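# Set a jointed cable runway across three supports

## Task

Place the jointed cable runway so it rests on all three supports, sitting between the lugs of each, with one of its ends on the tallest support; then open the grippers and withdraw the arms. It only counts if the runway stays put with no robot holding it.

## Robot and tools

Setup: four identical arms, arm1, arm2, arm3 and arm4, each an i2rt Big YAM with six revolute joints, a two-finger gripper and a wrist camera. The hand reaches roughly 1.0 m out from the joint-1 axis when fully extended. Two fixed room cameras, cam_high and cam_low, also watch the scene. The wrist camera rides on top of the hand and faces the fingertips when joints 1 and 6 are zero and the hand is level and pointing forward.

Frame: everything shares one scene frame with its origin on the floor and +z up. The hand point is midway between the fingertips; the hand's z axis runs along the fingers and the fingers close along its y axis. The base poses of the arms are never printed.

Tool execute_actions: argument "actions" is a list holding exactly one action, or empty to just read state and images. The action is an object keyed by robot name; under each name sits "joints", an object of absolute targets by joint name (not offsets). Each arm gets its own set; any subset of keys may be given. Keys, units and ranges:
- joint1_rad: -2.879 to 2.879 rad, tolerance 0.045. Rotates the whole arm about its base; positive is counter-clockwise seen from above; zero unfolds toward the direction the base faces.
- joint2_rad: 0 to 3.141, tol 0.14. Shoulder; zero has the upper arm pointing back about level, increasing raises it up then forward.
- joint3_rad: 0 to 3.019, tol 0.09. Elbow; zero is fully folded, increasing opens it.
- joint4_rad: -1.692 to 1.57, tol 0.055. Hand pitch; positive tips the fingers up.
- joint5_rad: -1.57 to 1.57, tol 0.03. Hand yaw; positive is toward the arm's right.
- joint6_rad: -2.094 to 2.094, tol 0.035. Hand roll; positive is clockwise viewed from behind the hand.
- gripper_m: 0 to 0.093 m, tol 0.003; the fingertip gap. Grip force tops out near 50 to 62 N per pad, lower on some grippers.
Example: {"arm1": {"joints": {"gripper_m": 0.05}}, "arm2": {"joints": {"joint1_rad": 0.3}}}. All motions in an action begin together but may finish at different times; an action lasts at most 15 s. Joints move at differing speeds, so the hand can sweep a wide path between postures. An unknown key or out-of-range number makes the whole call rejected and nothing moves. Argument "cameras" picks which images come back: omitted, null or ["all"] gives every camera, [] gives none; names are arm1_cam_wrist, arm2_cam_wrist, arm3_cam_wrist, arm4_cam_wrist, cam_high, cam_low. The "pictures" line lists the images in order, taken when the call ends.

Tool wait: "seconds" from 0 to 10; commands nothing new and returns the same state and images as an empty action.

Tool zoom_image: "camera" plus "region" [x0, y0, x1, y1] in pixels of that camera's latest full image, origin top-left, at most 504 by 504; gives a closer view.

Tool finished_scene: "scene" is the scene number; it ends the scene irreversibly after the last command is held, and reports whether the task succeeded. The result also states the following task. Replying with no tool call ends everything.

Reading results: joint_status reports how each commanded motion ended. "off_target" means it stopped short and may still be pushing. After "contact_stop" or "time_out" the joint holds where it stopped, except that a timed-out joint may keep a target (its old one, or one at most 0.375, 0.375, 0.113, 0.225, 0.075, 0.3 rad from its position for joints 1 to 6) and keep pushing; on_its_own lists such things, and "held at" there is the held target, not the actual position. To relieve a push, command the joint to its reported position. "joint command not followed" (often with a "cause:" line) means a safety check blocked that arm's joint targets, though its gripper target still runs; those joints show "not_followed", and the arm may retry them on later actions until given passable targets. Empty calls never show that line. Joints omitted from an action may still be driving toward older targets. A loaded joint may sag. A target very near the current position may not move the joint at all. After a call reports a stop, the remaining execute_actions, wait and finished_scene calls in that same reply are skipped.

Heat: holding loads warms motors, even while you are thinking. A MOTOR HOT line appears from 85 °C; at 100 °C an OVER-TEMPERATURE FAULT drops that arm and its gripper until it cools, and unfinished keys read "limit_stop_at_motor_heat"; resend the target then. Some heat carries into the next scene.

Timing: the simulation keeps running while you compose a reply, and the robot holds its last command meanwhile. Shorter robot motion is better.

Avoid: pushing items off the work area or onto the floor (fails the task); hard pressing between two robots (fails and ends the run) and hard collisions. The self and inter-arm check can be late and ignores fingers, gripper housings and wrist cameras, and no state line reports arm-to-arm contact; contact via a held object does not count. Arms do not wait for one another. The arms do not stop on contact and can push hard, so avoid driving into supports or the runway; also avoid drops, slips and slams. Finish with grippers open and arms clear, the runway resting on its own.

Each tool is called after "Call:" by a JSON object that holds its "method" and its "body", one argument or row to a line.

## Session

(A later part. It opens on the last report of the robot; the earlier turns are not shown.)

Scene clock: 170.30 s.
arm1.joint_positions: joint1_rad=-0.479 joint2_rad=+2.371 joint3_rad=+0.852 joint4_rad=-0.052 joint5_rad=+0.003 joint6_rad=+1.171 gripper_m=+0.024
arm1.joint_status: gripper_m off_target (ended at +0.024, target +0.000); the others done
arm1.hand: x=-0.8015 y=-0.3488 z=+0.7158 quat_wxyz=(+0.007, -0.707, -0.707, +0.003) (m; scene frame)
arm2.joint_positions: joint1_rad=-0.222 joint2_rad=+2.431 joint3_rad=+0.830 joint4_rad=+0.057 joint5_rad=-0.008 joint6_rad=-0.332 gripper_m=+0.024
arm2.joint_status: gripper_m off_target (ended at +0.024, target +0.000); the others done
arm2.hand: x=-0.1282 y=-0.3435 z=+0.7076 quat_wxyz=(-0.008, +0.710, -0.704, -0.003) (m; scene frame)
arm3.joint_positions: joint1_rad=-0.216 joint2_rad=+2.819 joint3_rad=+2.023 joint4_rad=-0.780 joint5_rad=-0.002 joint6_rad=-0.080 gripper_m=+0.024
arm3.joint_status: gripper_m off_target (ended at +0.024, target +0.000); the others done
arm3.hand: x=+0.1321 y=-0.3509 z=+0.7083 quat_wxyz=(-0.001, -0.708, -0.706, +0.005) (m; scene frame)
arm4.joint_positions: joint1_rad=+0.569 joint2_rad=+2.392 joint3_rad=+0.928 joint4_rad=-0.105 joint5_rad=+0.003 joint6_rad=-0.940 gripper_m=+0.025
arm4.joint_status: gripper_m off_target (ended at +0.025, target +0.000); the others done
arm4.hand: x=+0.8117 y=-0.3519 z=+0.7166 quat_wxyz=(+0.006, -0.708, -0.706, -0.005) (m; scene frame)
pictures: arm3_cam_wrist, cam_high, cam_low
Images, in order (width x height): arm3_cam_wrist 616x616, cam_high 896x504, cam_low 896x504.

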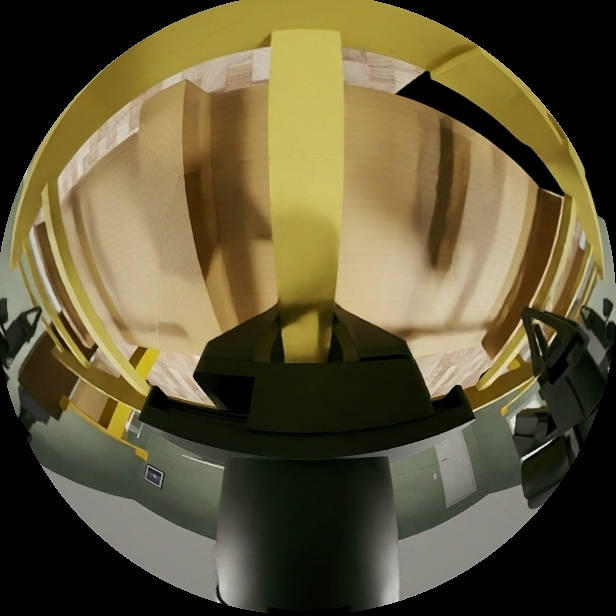

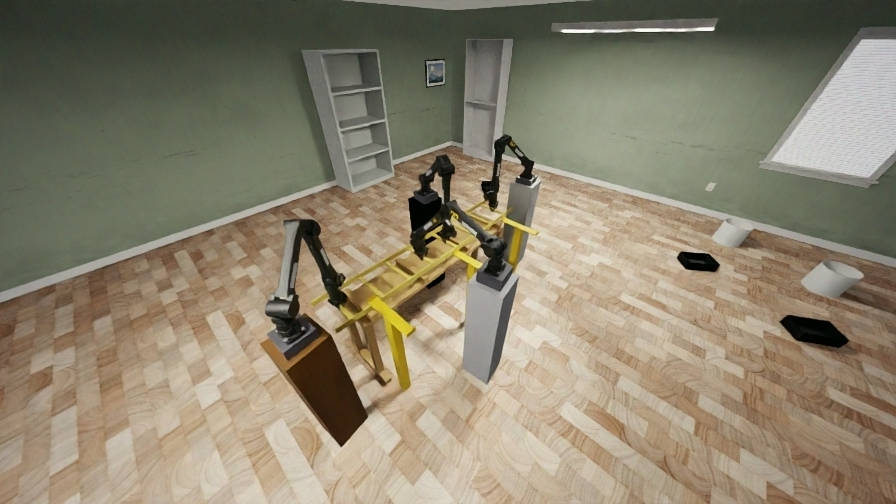

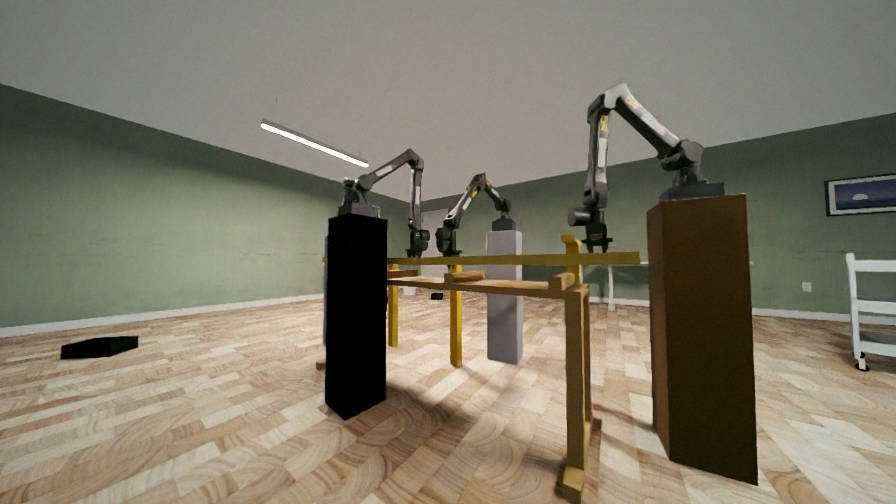

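Call:
{"method": "execute_actions", "body": {
  "actions": [
    {"arm1":{"joints":{"joint2_rad":2.127,"joint3_rad":0.77,"joint4_rad":-0.18}},"arm2":{"joints":{"joint2_rad":2.13,"joint3_rad":0.70,"joint4_rad":-0.105}},"arm3":{"joints":{"joint1_rad":-0.23,"joint2_rad":2.60,"joint3_rad":1.93,"joint4_rad":-0.855,"joint5_rad":-0.05}},"arm4":{"joints":{"joint2_rad":2.05,"joint3_rad":0.86,"joint4_rad":-0.395,"joint5_rad":-0.03}}}
  ],
  "cameras": ["cam_low","cam_high","arm1_cam_wrist","arm4_cam_wrist"]
}}

Scene clock: 181.77 s.
arm1.joint_positions: joint1_rad=-0.480 joint2_rad=+2.175 joint3_rad=+0.775 joint4_rad=-0.166 joint5_rad=+0.006 joint6_rad=+1.175 gripper_m=+0.024
arm1.joint_status: all done
arm1.hand: x=-0.8026 y=-0.3495 z=+0.7788 quat_wxyz=(+0.003, -0.709, -0.705, +0.003) (m; scene frame)
arm2.joint_positions: joint1_rad=-0.224 joint2_rad=+2.201 joint3_rad=+0.728 joint4_rad=-0.070 joint5_rad=+0.001 joint6_rad=-0.330 gripper_m=+0.024
arm2.joint_status: all done
arm2.hand: x=-0.1279 y=-0.3469 z=+0.7796 quat_wxyz=(-0.011, +0.709, -0.706, +0.000) (m; scene frame)
arm3.joint_positions: joint1_rad=-0.226 joint2_rad=+2.659 joint3_rad=+1.930 joint4_rad=-0.840 joint5_rad=-0.046 joint6_rad=-0.084 gripper_m=+0.024
arm3.joint_status: all done
arm3.hand: x=+0.1328 y=-0.3554 z=+0.7869 quat_wxyz=(-0.021, -0.710, -0.704, -0.006) (m; scene frame)
arm4.joint_positions: joint1_rad=+0.573 joint2_rad=+2.094 joint3_rad=+0.866 joint4_rad=-0.366 joint5_rad=-0.025 joint6_rad=-0.933 gripper_m=+0.025
arm4.joint_status: all done
arm4.hand: x=+0.8108 y=-0.3617 z=+0.8223 quat_wxyz=(-0.009, -0.710, -0.704, -0.016) (m; scene frame)
pictures: arm1_cam_wrist, arm4_cam_wrist, cam_high, cam_low
Images, in order (width x height): arm1_cam_wrist 616x616, arm4_cam_wrist 616x616, cam_high 896x504, cam_low 896x504.

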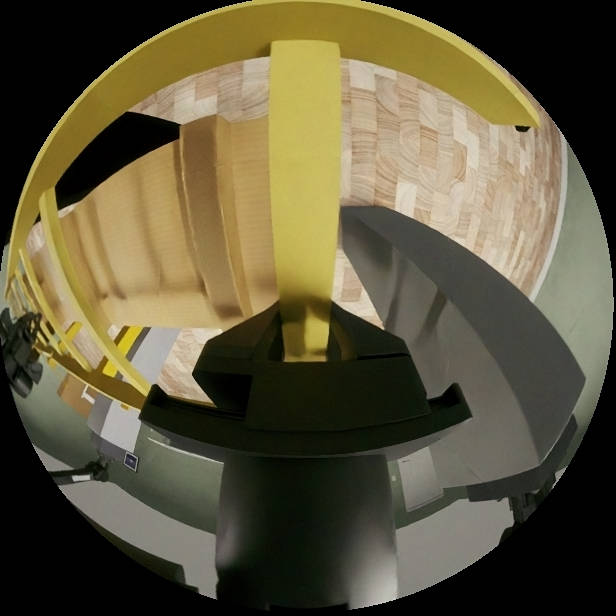

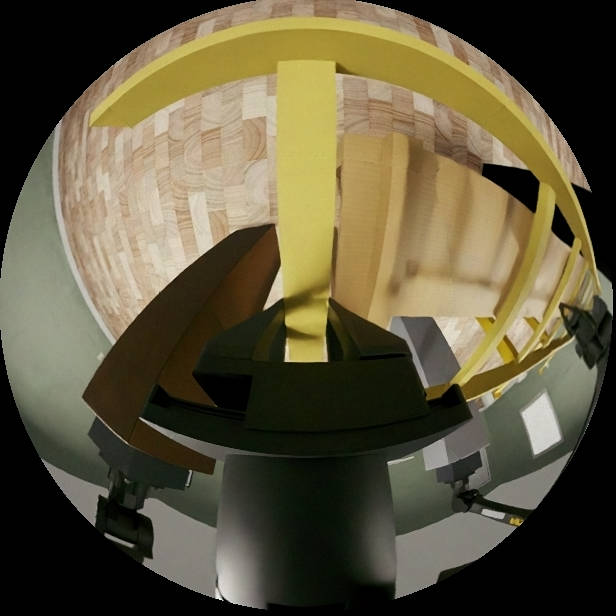

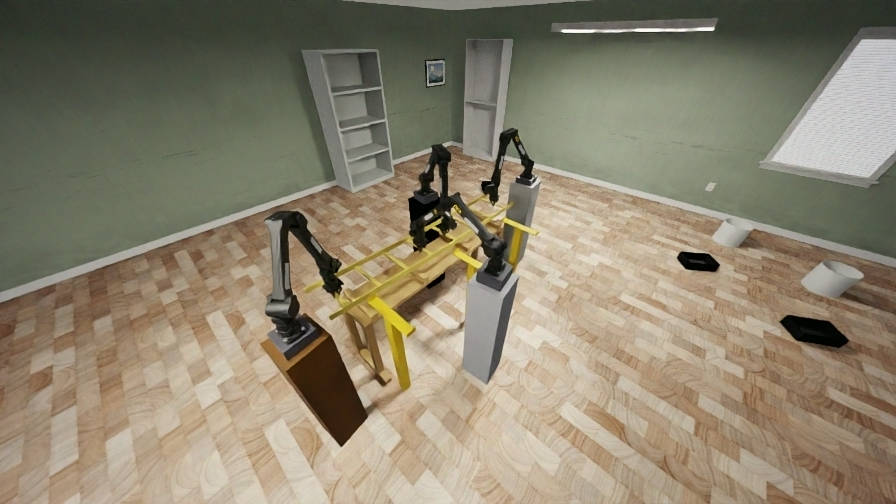

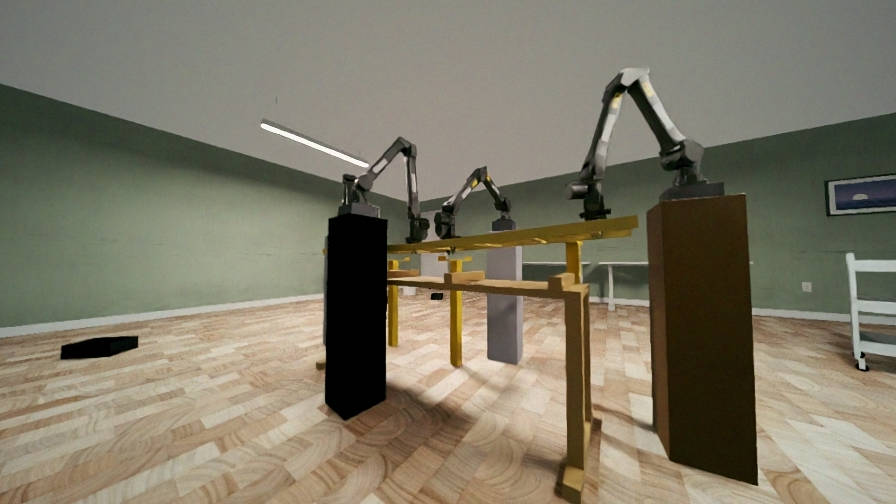

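Call:
{"method": "execute_actions", "body": {
  "actions": [
    {"arm1":{"joints":{"joint1_rad":-0.465,"joint2_rad":1.972,"joint3_rad":0.735,"joint4_rad":-0.298}},"arm2":{"joints":{"joint2_rad":1.972,"joint3_rad":0.677,"joint4_rad":-0.255}},"arm3":{"joints":{"joint1_rad":-0.243,"joint2_rad":2.477,"joint3_rad":1.85,"joint4_rad":-0.91,"joint5_rad":-0.115}},"arm4":{"joints":{"joint1_rad":0.518,"joint2_rad":1.825,"joint3_rad":0.885,"joint4_rad":-0.70,"joint5_rad":-0.065,"joint6_rad":-1.0}}}
  ],
  "cameras": ["cam_low","cam_high"]
}}

Scene clock: 189.60 s.
arm1.joint_positions: joint1_rad=-0.479 joint2_rad=+2.020 joint3_rad=+0.736 joint4_rad=-0.282 joint5_rad=+0.009 joint6_rad=+1.169 gripper_m=+0.024
arm1.joint_status: all done
arm1.hand: x=-0.8040 y=-0.3492 z=+0.8275 quat_wxyz=(+0.003, -0.706, -0.708, +0.005) (m; scene frame)
arm2.joint_positions: joint1_rad=-0.220 joint2_rad=+2.049 joint3_rad=+0.706 joint4_rad=-0.204 joint5_rad=+0.000 joint6_rad=-0.331 gripper_m=+0.024
arm2.joint_status: all done
arm2.hand: x=-0.1282 y=-0.3416 z=+0.8267 quat_wxyz=(-0.009, +0.710, -0.704, +0.001) (m; scene frame)
arm3.joint_positions: joint1_rad=-0.240 joint2_rad=+2.543 joint3_rad=+1.852 joint4_rad=-0.885 joint5_rad=-0.101 joint6_rad=-0.103 gripper_m=+0.024
arm3.joint_status: all done
arm3.hand: x=+0.1341 y=-0.3468 z=+0.8399 quat_wxyz=(-0.040, -0.708, -0.705, -0.026) (m; scene frame)
arm4.joint_positions: joint1_rad=+0.525 joint2_rad=+1.864 joint3_rad=+0.868 joint4_rad=-0.646 joint5_rad=-0.057 joint6_rad=-0.990 gripper_m=+0.024
arm4.joint_status: all done
arm4.hand: x=+0.8076 y=-0.3493 z=+0.9114 quat_wxyz=(-0.030, -0.706, -0.706, -0.035) (m; scene frame)
pictures: cam_high, cam_low
Images, in order (width x height): cam_high 896x504, cam_low 896x504.

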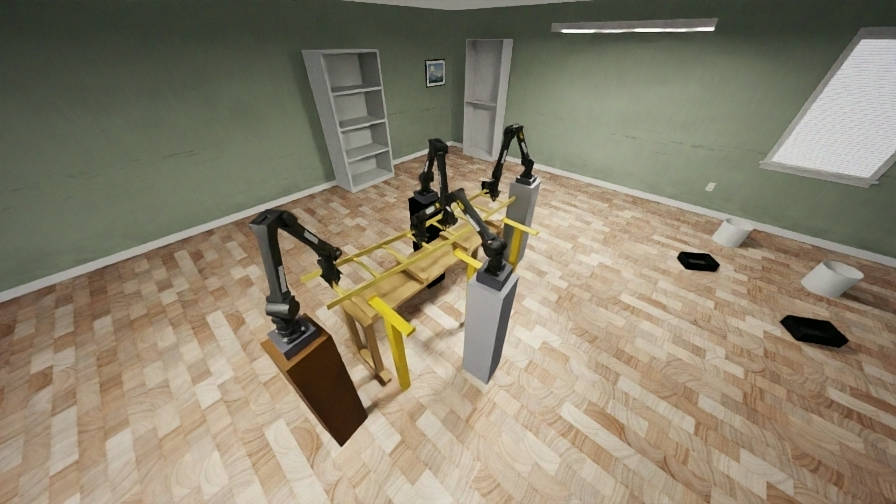

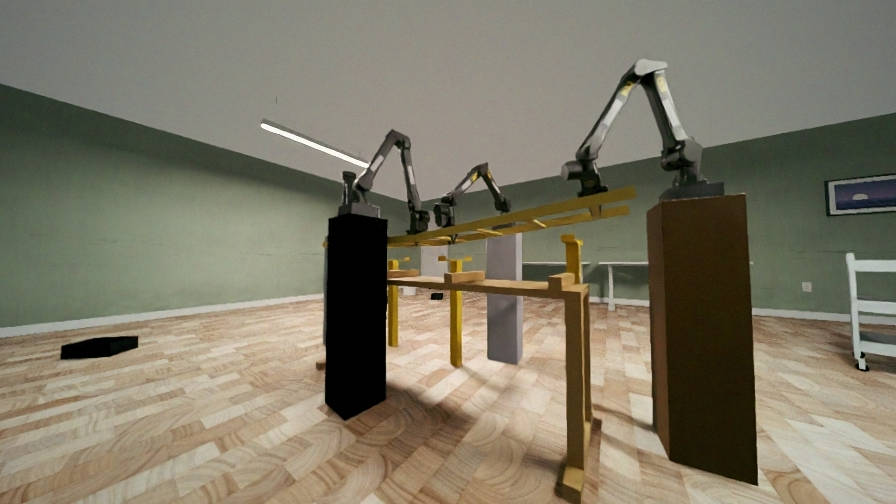

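Call:
{"method": "execute_actions", "body": {
  "actions": [
    {"arm1":{"joints":{"joint1_rad":-0.115,"joint2_rad":1.955,"joint3_rad":0.655,"joint4_rad":-0.243,"joint5_rad":0,"joint6_rad":1.53}},"arm2":{"joints":{"joint1_rad":-0.127,"joint2_rad":2.11,"joint3_rad":1.06,"joint4_rad":-0.46,"joint6_rad":-0.24}},"arm3":{"joints":{"joint1_rad":-0.262,"joint2_rad":2.265,"joint3_rad":1.37,"joint4_rad":-0.64,"joint6_rad":-0.125}},"arm4":{"joints":{"joint1_rad":0.215,"joint2_rad":1.755,"joint3_rad":0.745,"joint4_rad":-0.65,"joint5_rad":-0.03,"joint6_rad":-1.30}}}
  ]
}}

Scene clock: 200.97 s.
arm1.joint_positions: joint1_rad=-0.118 joint2_rad=+2.012 joint3_rad=+0.666 joint4_rad=-0.230 joint5_rad=+0.001 joint6_rad=+1.527 gripper_m=+0.024
arm1.joint_status: all done
arm1.hand: x=-0.8037 y=-0.2219 z=+0.8241 quat_wxyz=(+0.009, -0.705, -0.709, +0.004) (m; scene frame)
arm2.joint_positions: joint1_rad=-0.137 joint2_rad=+2.182 joint3_rad=+1.057 joint4_rad=-0.406 joint5_rad=-0.007 joint6_rad=-0.251 gripper_m=+0.024
arm2.joint_status: all done
arm2.hand: x=-0.1285 y=-0.2160 z=+0.8190 quat_wxyz=(-0.013, +0.711, -0.703, -0.007) (m; scene frame)
arm3.joint_positions: joint1_rad=-0.265 joint2_rad=+2.354 joint3_rad=+1.373 joint4_rad=-0.623 joint5_rad=-0.106 joint6_rad=-0.135 gripper_m=+0.024
arm3.joint_status: all done
arm3.hand: x=+0.1346 y=-0.2216 z=+0.8276 quat_wxyz=(-0.034, -0.706, -0.707, -0.038) (m; scene frame)
arm4.joint_positions: joint1_rad=+0.218 joint2_rad=+1.804 joint3_rad=+0.734 joint4_rad=-0.614 joint5_rad=-0.025 joint6_rad=-1.295 gripper_m=+0.024
arm4.joint_status: all done
arm4.hand: x=+0.8076 y=-0.2226 z=+0.9095 quat_wxyz=(-0.034, -0.706, -0.705, -0.049) (m; scene frame)
pictures: arm1_cam_wrist, arm2_cam_wrist, arm3_cam_wrist, arm4_cam_wrist, cam_high, cam_low
Images, in order (width x height): arm1_cam_wrist 616x616, arm2_cam_wrist 616x616, arm3_cam_wrist 616x616, arm4_cam_wrist 616x616, cam_high 896x504, cam_low 896x504.

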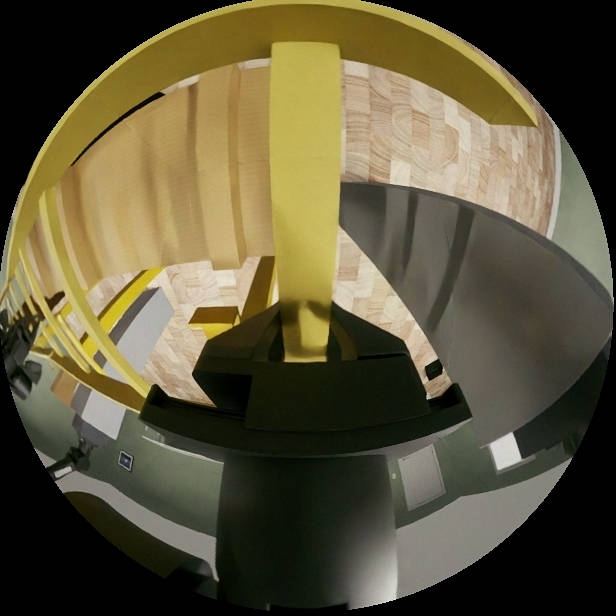

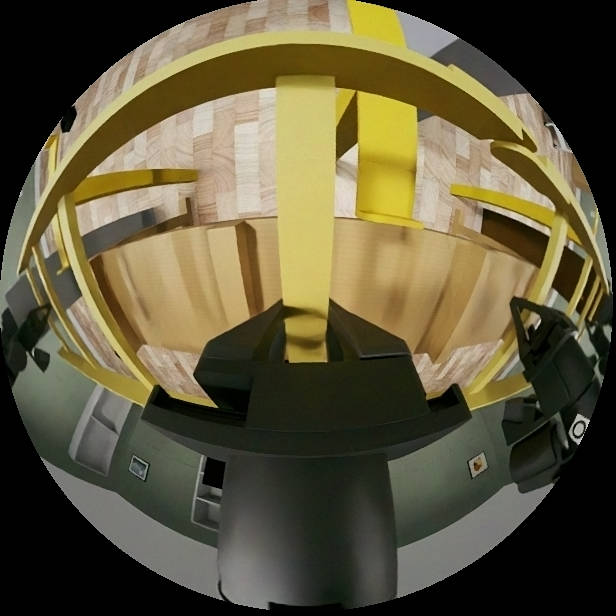

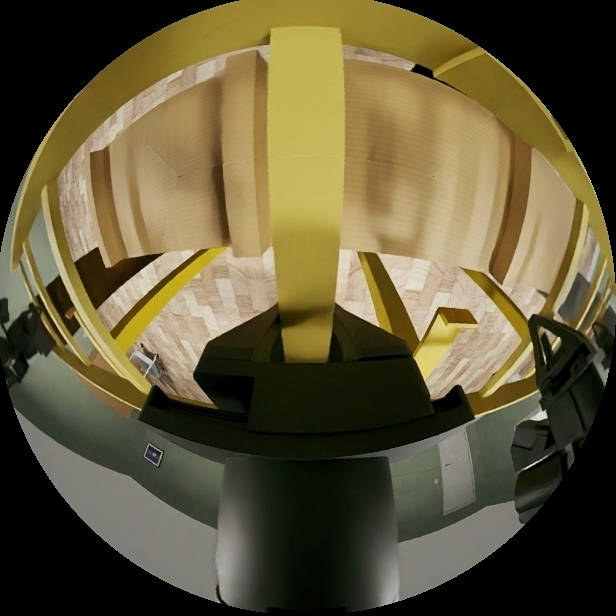

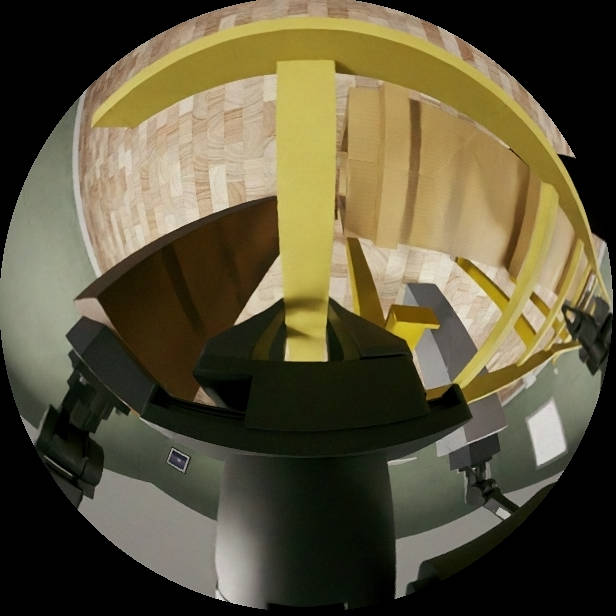

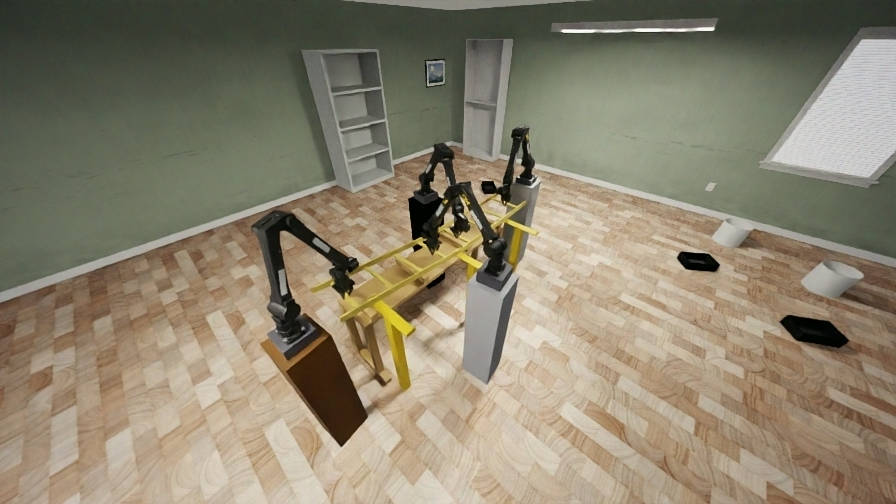

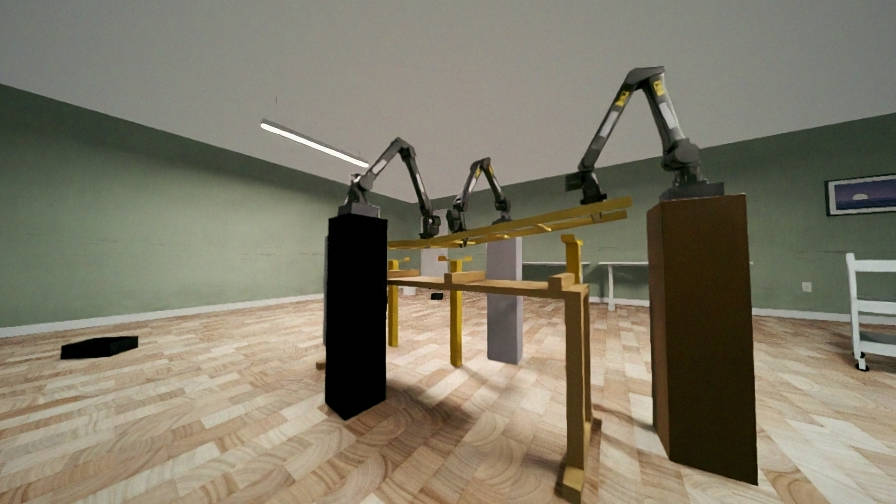

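Call:
{"method": "execute_actions", "body": {
  "actions": [
    {"arm1":{"joints":{"joint1_rad":0.25,"joint2_rad":1.935,"joint3_rad":0.71,"joint4_rad":-0.30,"joint6_rad":1.89}},"arm2":{"joints":{"joint1_rad":-0.073,"joint2_rad":2.23,"joint3_rad":1.445,"joint4_rad":-0.73,"joint6_rad":-0.18}},"arm3":{"joints":{"joint1_rad":-0.305,"joint2_rad":2.095,"joint3_rad":1.0,"joint4_rad":-0.45,"joint6_rad":-0.17}},"arm4":{"joints":{"joint1_rad":-0.135,"joint2_rad":1.72,"joint3_rad":0.715,"joint4_rad":-0.65,"joint5_rad":0.01,"joint6_rad":-1.65}}}
  ]
}}

Scene clock: 218.20 s.
arm1.joint_positions: joint1_rad=+0.241 joint2_rad=+1.990 joint3_rad=+0.690 joint4_rad=-0.275 joint5_rad=+0.008 joint6_rad=+1.886 gripper_m=+0.024
arm1.joint_status: all done
arm1.hand: x=-0.8099 y=-0.1037 z=+0.8342 quat_wxyz=(+0.005, -0.705, -0.709, +0.006) (m; scene frame)
arm2.joint_positions: joint1_rad=-0.080 joint2_rad=+2.296 joint3_rad=+1.426 joint4_rad=-0.663 joint5_rad=-0.002 joint6_rad=-0.194 gripper_m=+0.024
arm2.joint_status: joint4_rad time_out (moved -0.256 of -0.324); the others done
arm2.on_its_own: joint4_rad reads -0.663 and still pushes toward -0.730 since a time_out
arm2.hand: x=-0.1336 y=-0.1024 z=+0.8375 quat_wxyz=(-0.013, +0.711, -0.703, -0.005) (m; scene frame)
arm3.joint_positions: joint1_rad=-0.308 joint2_rad=+2.180 joint3_rad=+0.993 joint4_rad=-0.425 joint5_rad=-0.098 joint6_rad=-0.180 gripper_m=+0.024
arm3.joint_status: all done
arm3.hand: x=+0.1303 y=-0.1061 z=+0.8405 quat_wxyz=(-0.031, -0.705, -0.707, -0.038) (m; scene frame)
arm4.joint_positions: joint1_rad=-0.130 joint2_rad=+1.768 joint3_rad=+0.703 joint4_rad=-0.614 joint5_rad=+0.002 joint6_rad=-1.642 gripper_m=+0.024
arm4.joint_status: all done
arm4.hand: x=+0.8052 y=-0.1046 z=+0.9172 quat_wxyz=(-0.035, -0.707, -0.705, -0.042) (m; scene frame)
pictures: arm1_cam_wrist, arm2_cam_wrist, arm3_cam_wrist, arm4_cam_wrist, cam_high, cam_low
Images, in order (width x height): arm1_cam_wrist 616x616, arm2_cam_wrist 616x616, arm3_cam_wrist 616x616, arm4_cam_wrist 616x616, cam_high 896x504, cam_low 896x504.

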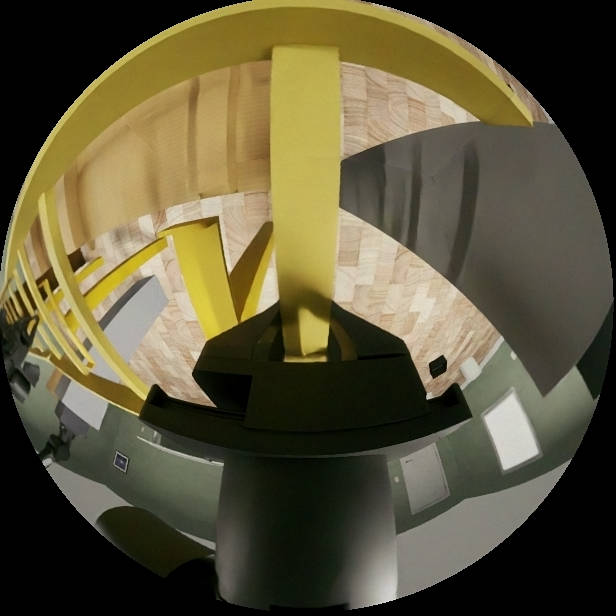

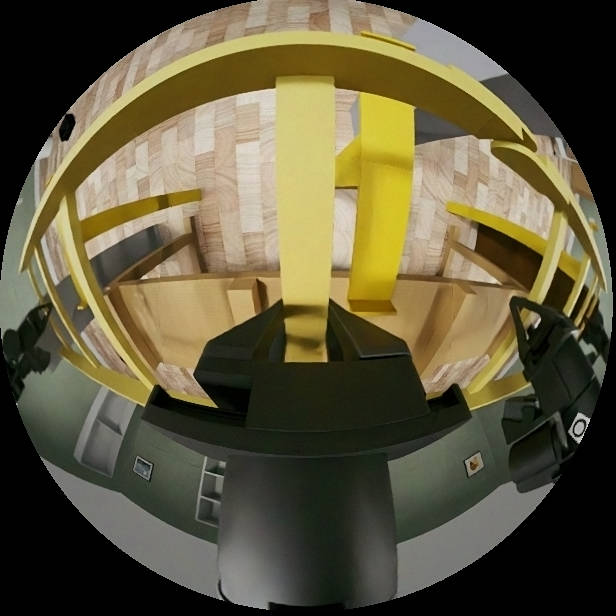

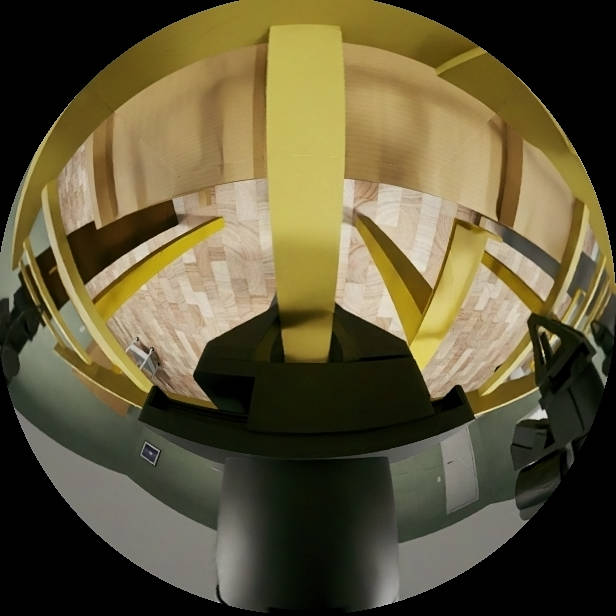

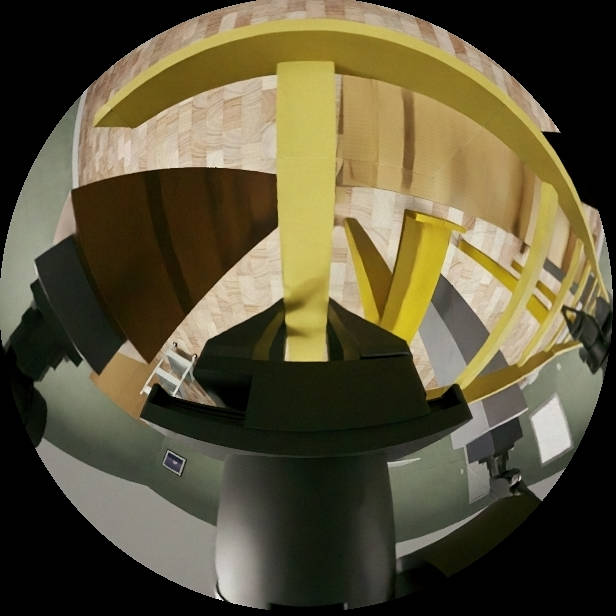

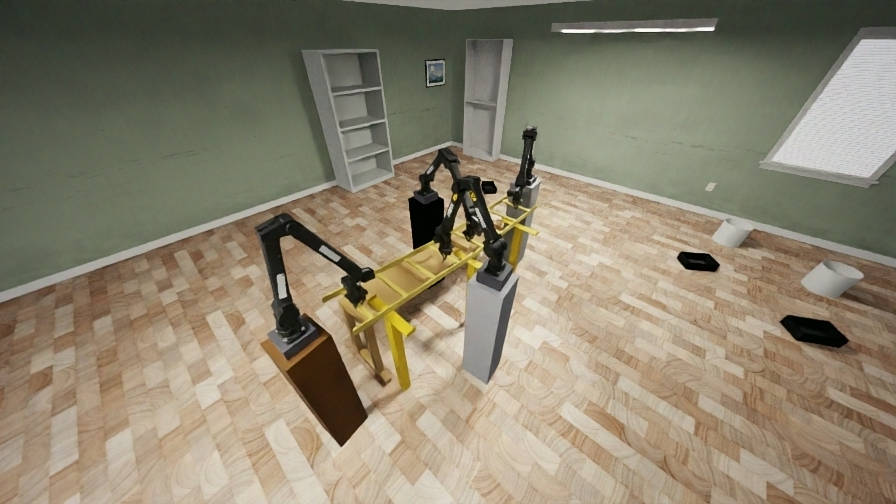

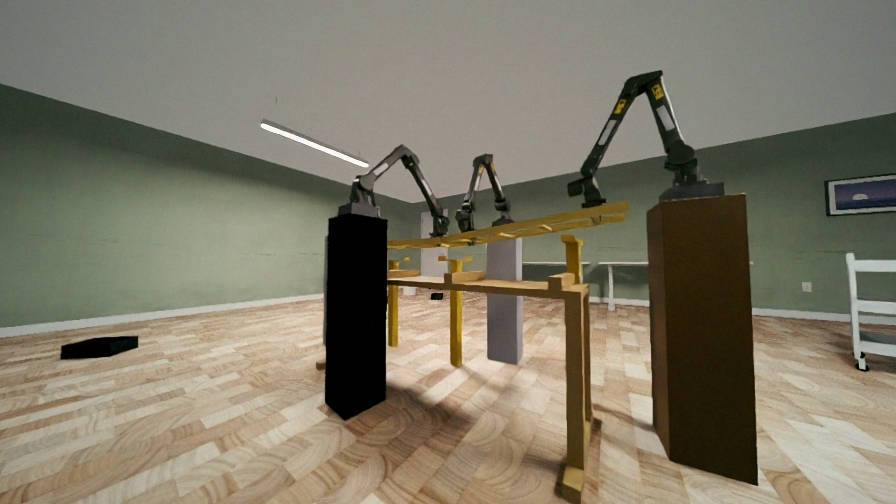

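Call:
{"method": "zoom_image", "body": {
  "camera": "arm1_cam_wrist",
  "region": [130, 190, 290, 350]
}}

Call:
{"method": "zoom_image", "body": {
  "camera": "arm4_cam_wrist",
  "region": [330, 190, 490, 350]
}}

Call:
{"method": "zoom_image", "body": {
  "camera": "cam_high",
  "region": [320, 180, 560, 350]
}}

Region (130, 190, 290, 350) of arm1_cam_wrist's 616x616 image, scaled by 3.150, with more detail than that image has.

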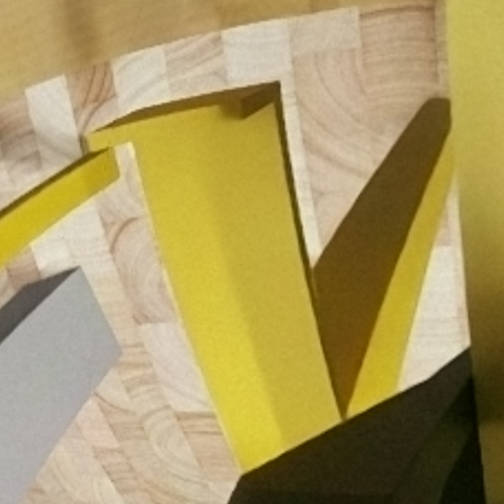

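Region (330, 190, 490, 350) of arm4_cam_wrist's 616x616 image, scaled by 3.150, with more detail than that image has.

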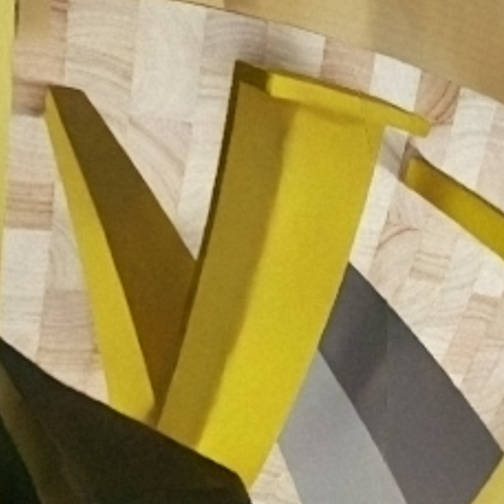

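Region (320, 180, 560, 350) of cam_high's 896x504 image, scaled by 2.100, with more detail than that image has; it fills the top 357 rows of this view, and the rest is white.

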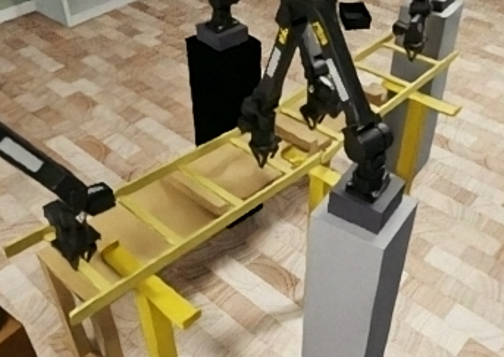

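Call:
{"method": "execute_actions", "body": {
  "actions": [
    {"arm1":{"joints":{"joint1_rad":0.505,"joint2_rad":1.98,"joint3_rad":0.855,"joint4_rad":-0.395,"joint6_rad":2.094}},"arm2":{"joints":{"joint1_rad":-0.045,"joint2_rad":2.46,"joint3_rad":1.955,"joint4_rad":-0.99,"joint6_rad":-0.155}},"arm3":{"joints":{"joint1_rad":-0.355,"joint2_rad":1.99,"joint3_rad":0.685,"joint4_rad":-0.245,"joint5_rad":-0.11,"joint6_rad":-0.225}},"arm4":{"joints":{"joint1_rad":-0.43,"joint2_rad":1.75,"joint3_rad":0.785,"joint4_rad":-0.68,"joint5_rad":0.045,"joint6_rad":-1.945}}}
  ]
}}

Scene clock: 240.53 s.
arm1.joint_positions: joint1_rad=+0.491 joint2_rad=+2.030 joint3_rad=+0.828 joint4_rad=-0.384 joint5_rad=+0.006 joint6_rad=+2.103 gripper_m=+0.024
arm1.joint_status: all done
arm1.hand: x=-0.8074 y=-0.0024 z=+0.8380 quat_wxyz=(+0.006, -0.693, -0.720, +0.009) (m; scene frame)
arm2.joint_positions: joint1_rad=-0.057 joint2_rad=+2.498 joint3_rad=+1.883 joint4_rad=-0.942 joint5_rad=+0.004 joint6_rad=-0.174 gripper_m=+0.024
arm2.joint_status: all done
arm2.hand: x=-0.1298 y=+0.0002 z=+0.8424 quat_wxyz=(-0.005, +0.712, -0.702, +0.004) (m; scene frame)
arm3.joint_positions: joint1_rad=-0.351 joint2_rad=+2.084 joint3_rad=+0.689 joint4_rad=-0.223 joint5_rad=-0.099 joint6_rad=-0.229 gripper_m=+0.024
arm3.joint_status: all done
arm3.hand: x=+0.1349 y=-0.0006 z=+0.8421 quat_wxyz=(-0.031, -0.703, -0.709, -0.039) (m; scene frame)
arm4.joint_positions: joint1_rad=-0.438 joint2_rad=+1.779 joint3_rad=+0.755 joint4_rad=-0.646 joint5_rad=+0.048 joint6_rad=-1.952 gripper_m=+0.024
arm4.joint_status: all done
arm4.hand: x=+0.8116 y=+0.0058 z=+0.9252 quat_wxyz=(-0.031, -0.705, -0.707, -0.047) (m; scene frame)
pictures: arm1_cam_wrist, arm2_cam_wrist, arm3_cam_wrist, arm4_cam_wrist, cam_high, cam_low
Images, in order (width x height): arm1_cam_wrist 616x616, arm2_cam_wrist 616x616, arm3_cam_wrist 616x616, arm4_cam_wrist 616x616, cam_high 896x504, cam_low 896x504.

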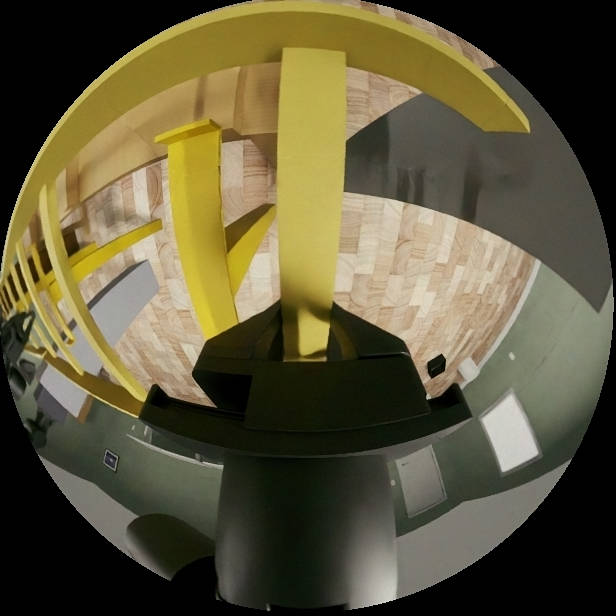

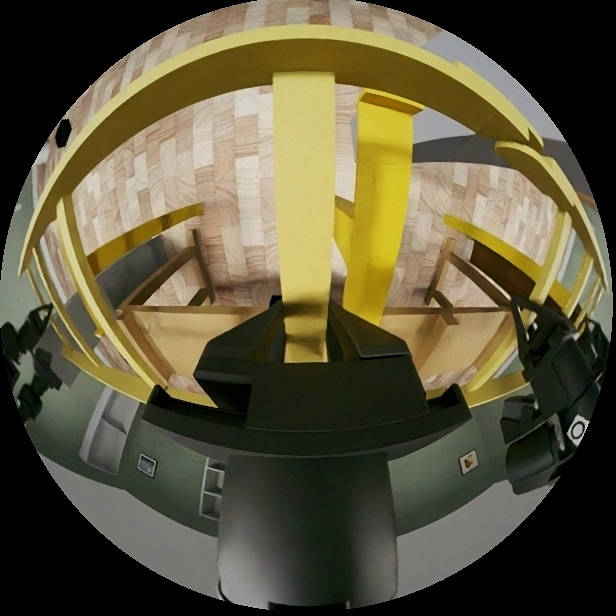

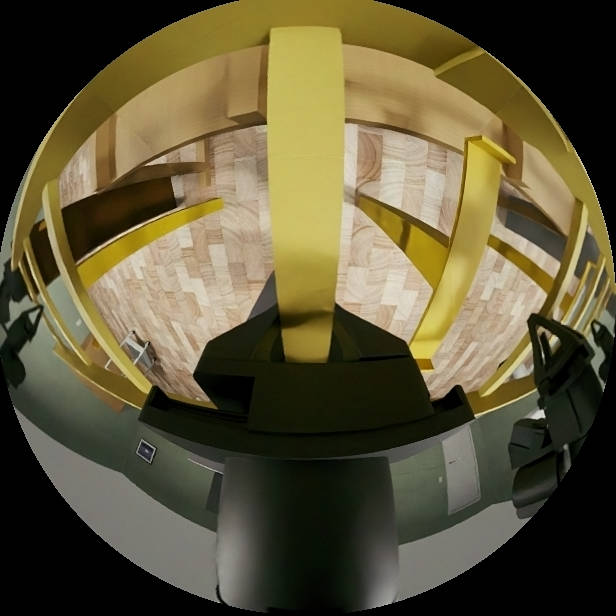

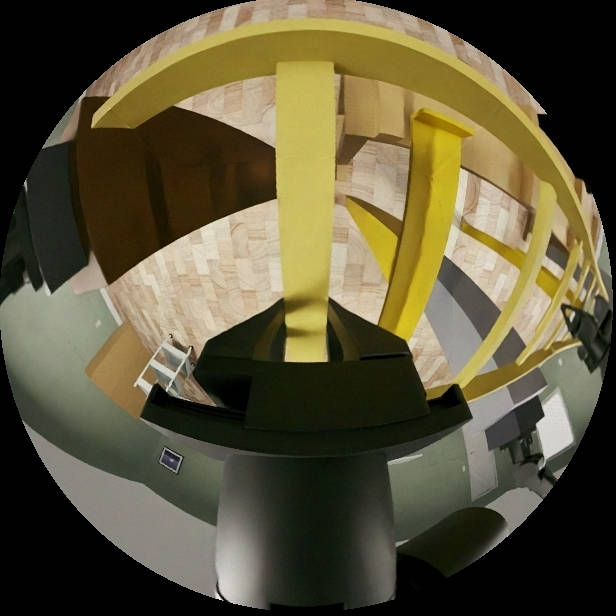

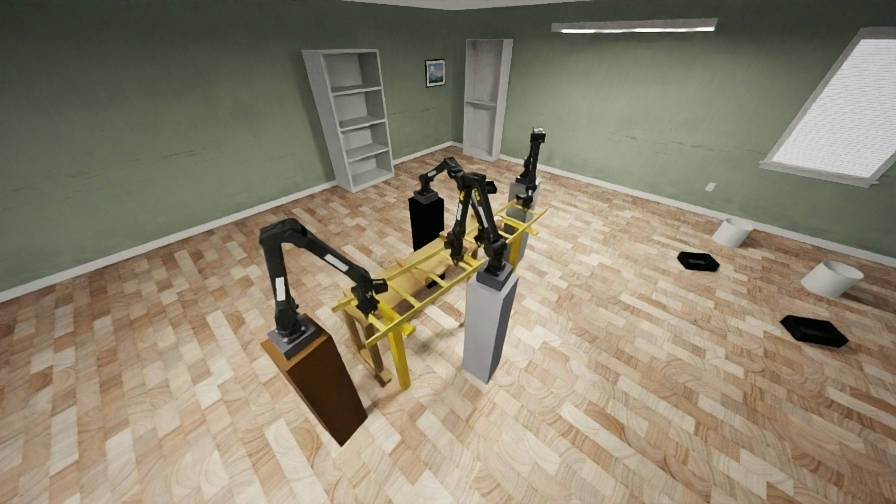

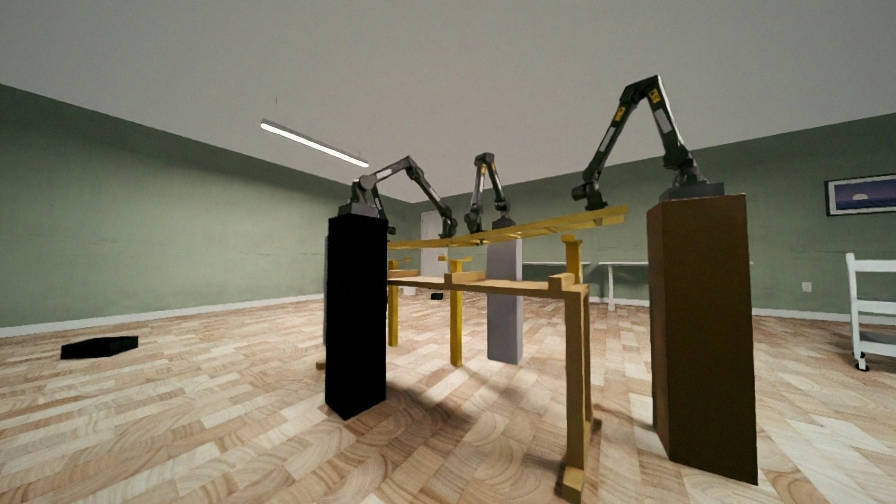

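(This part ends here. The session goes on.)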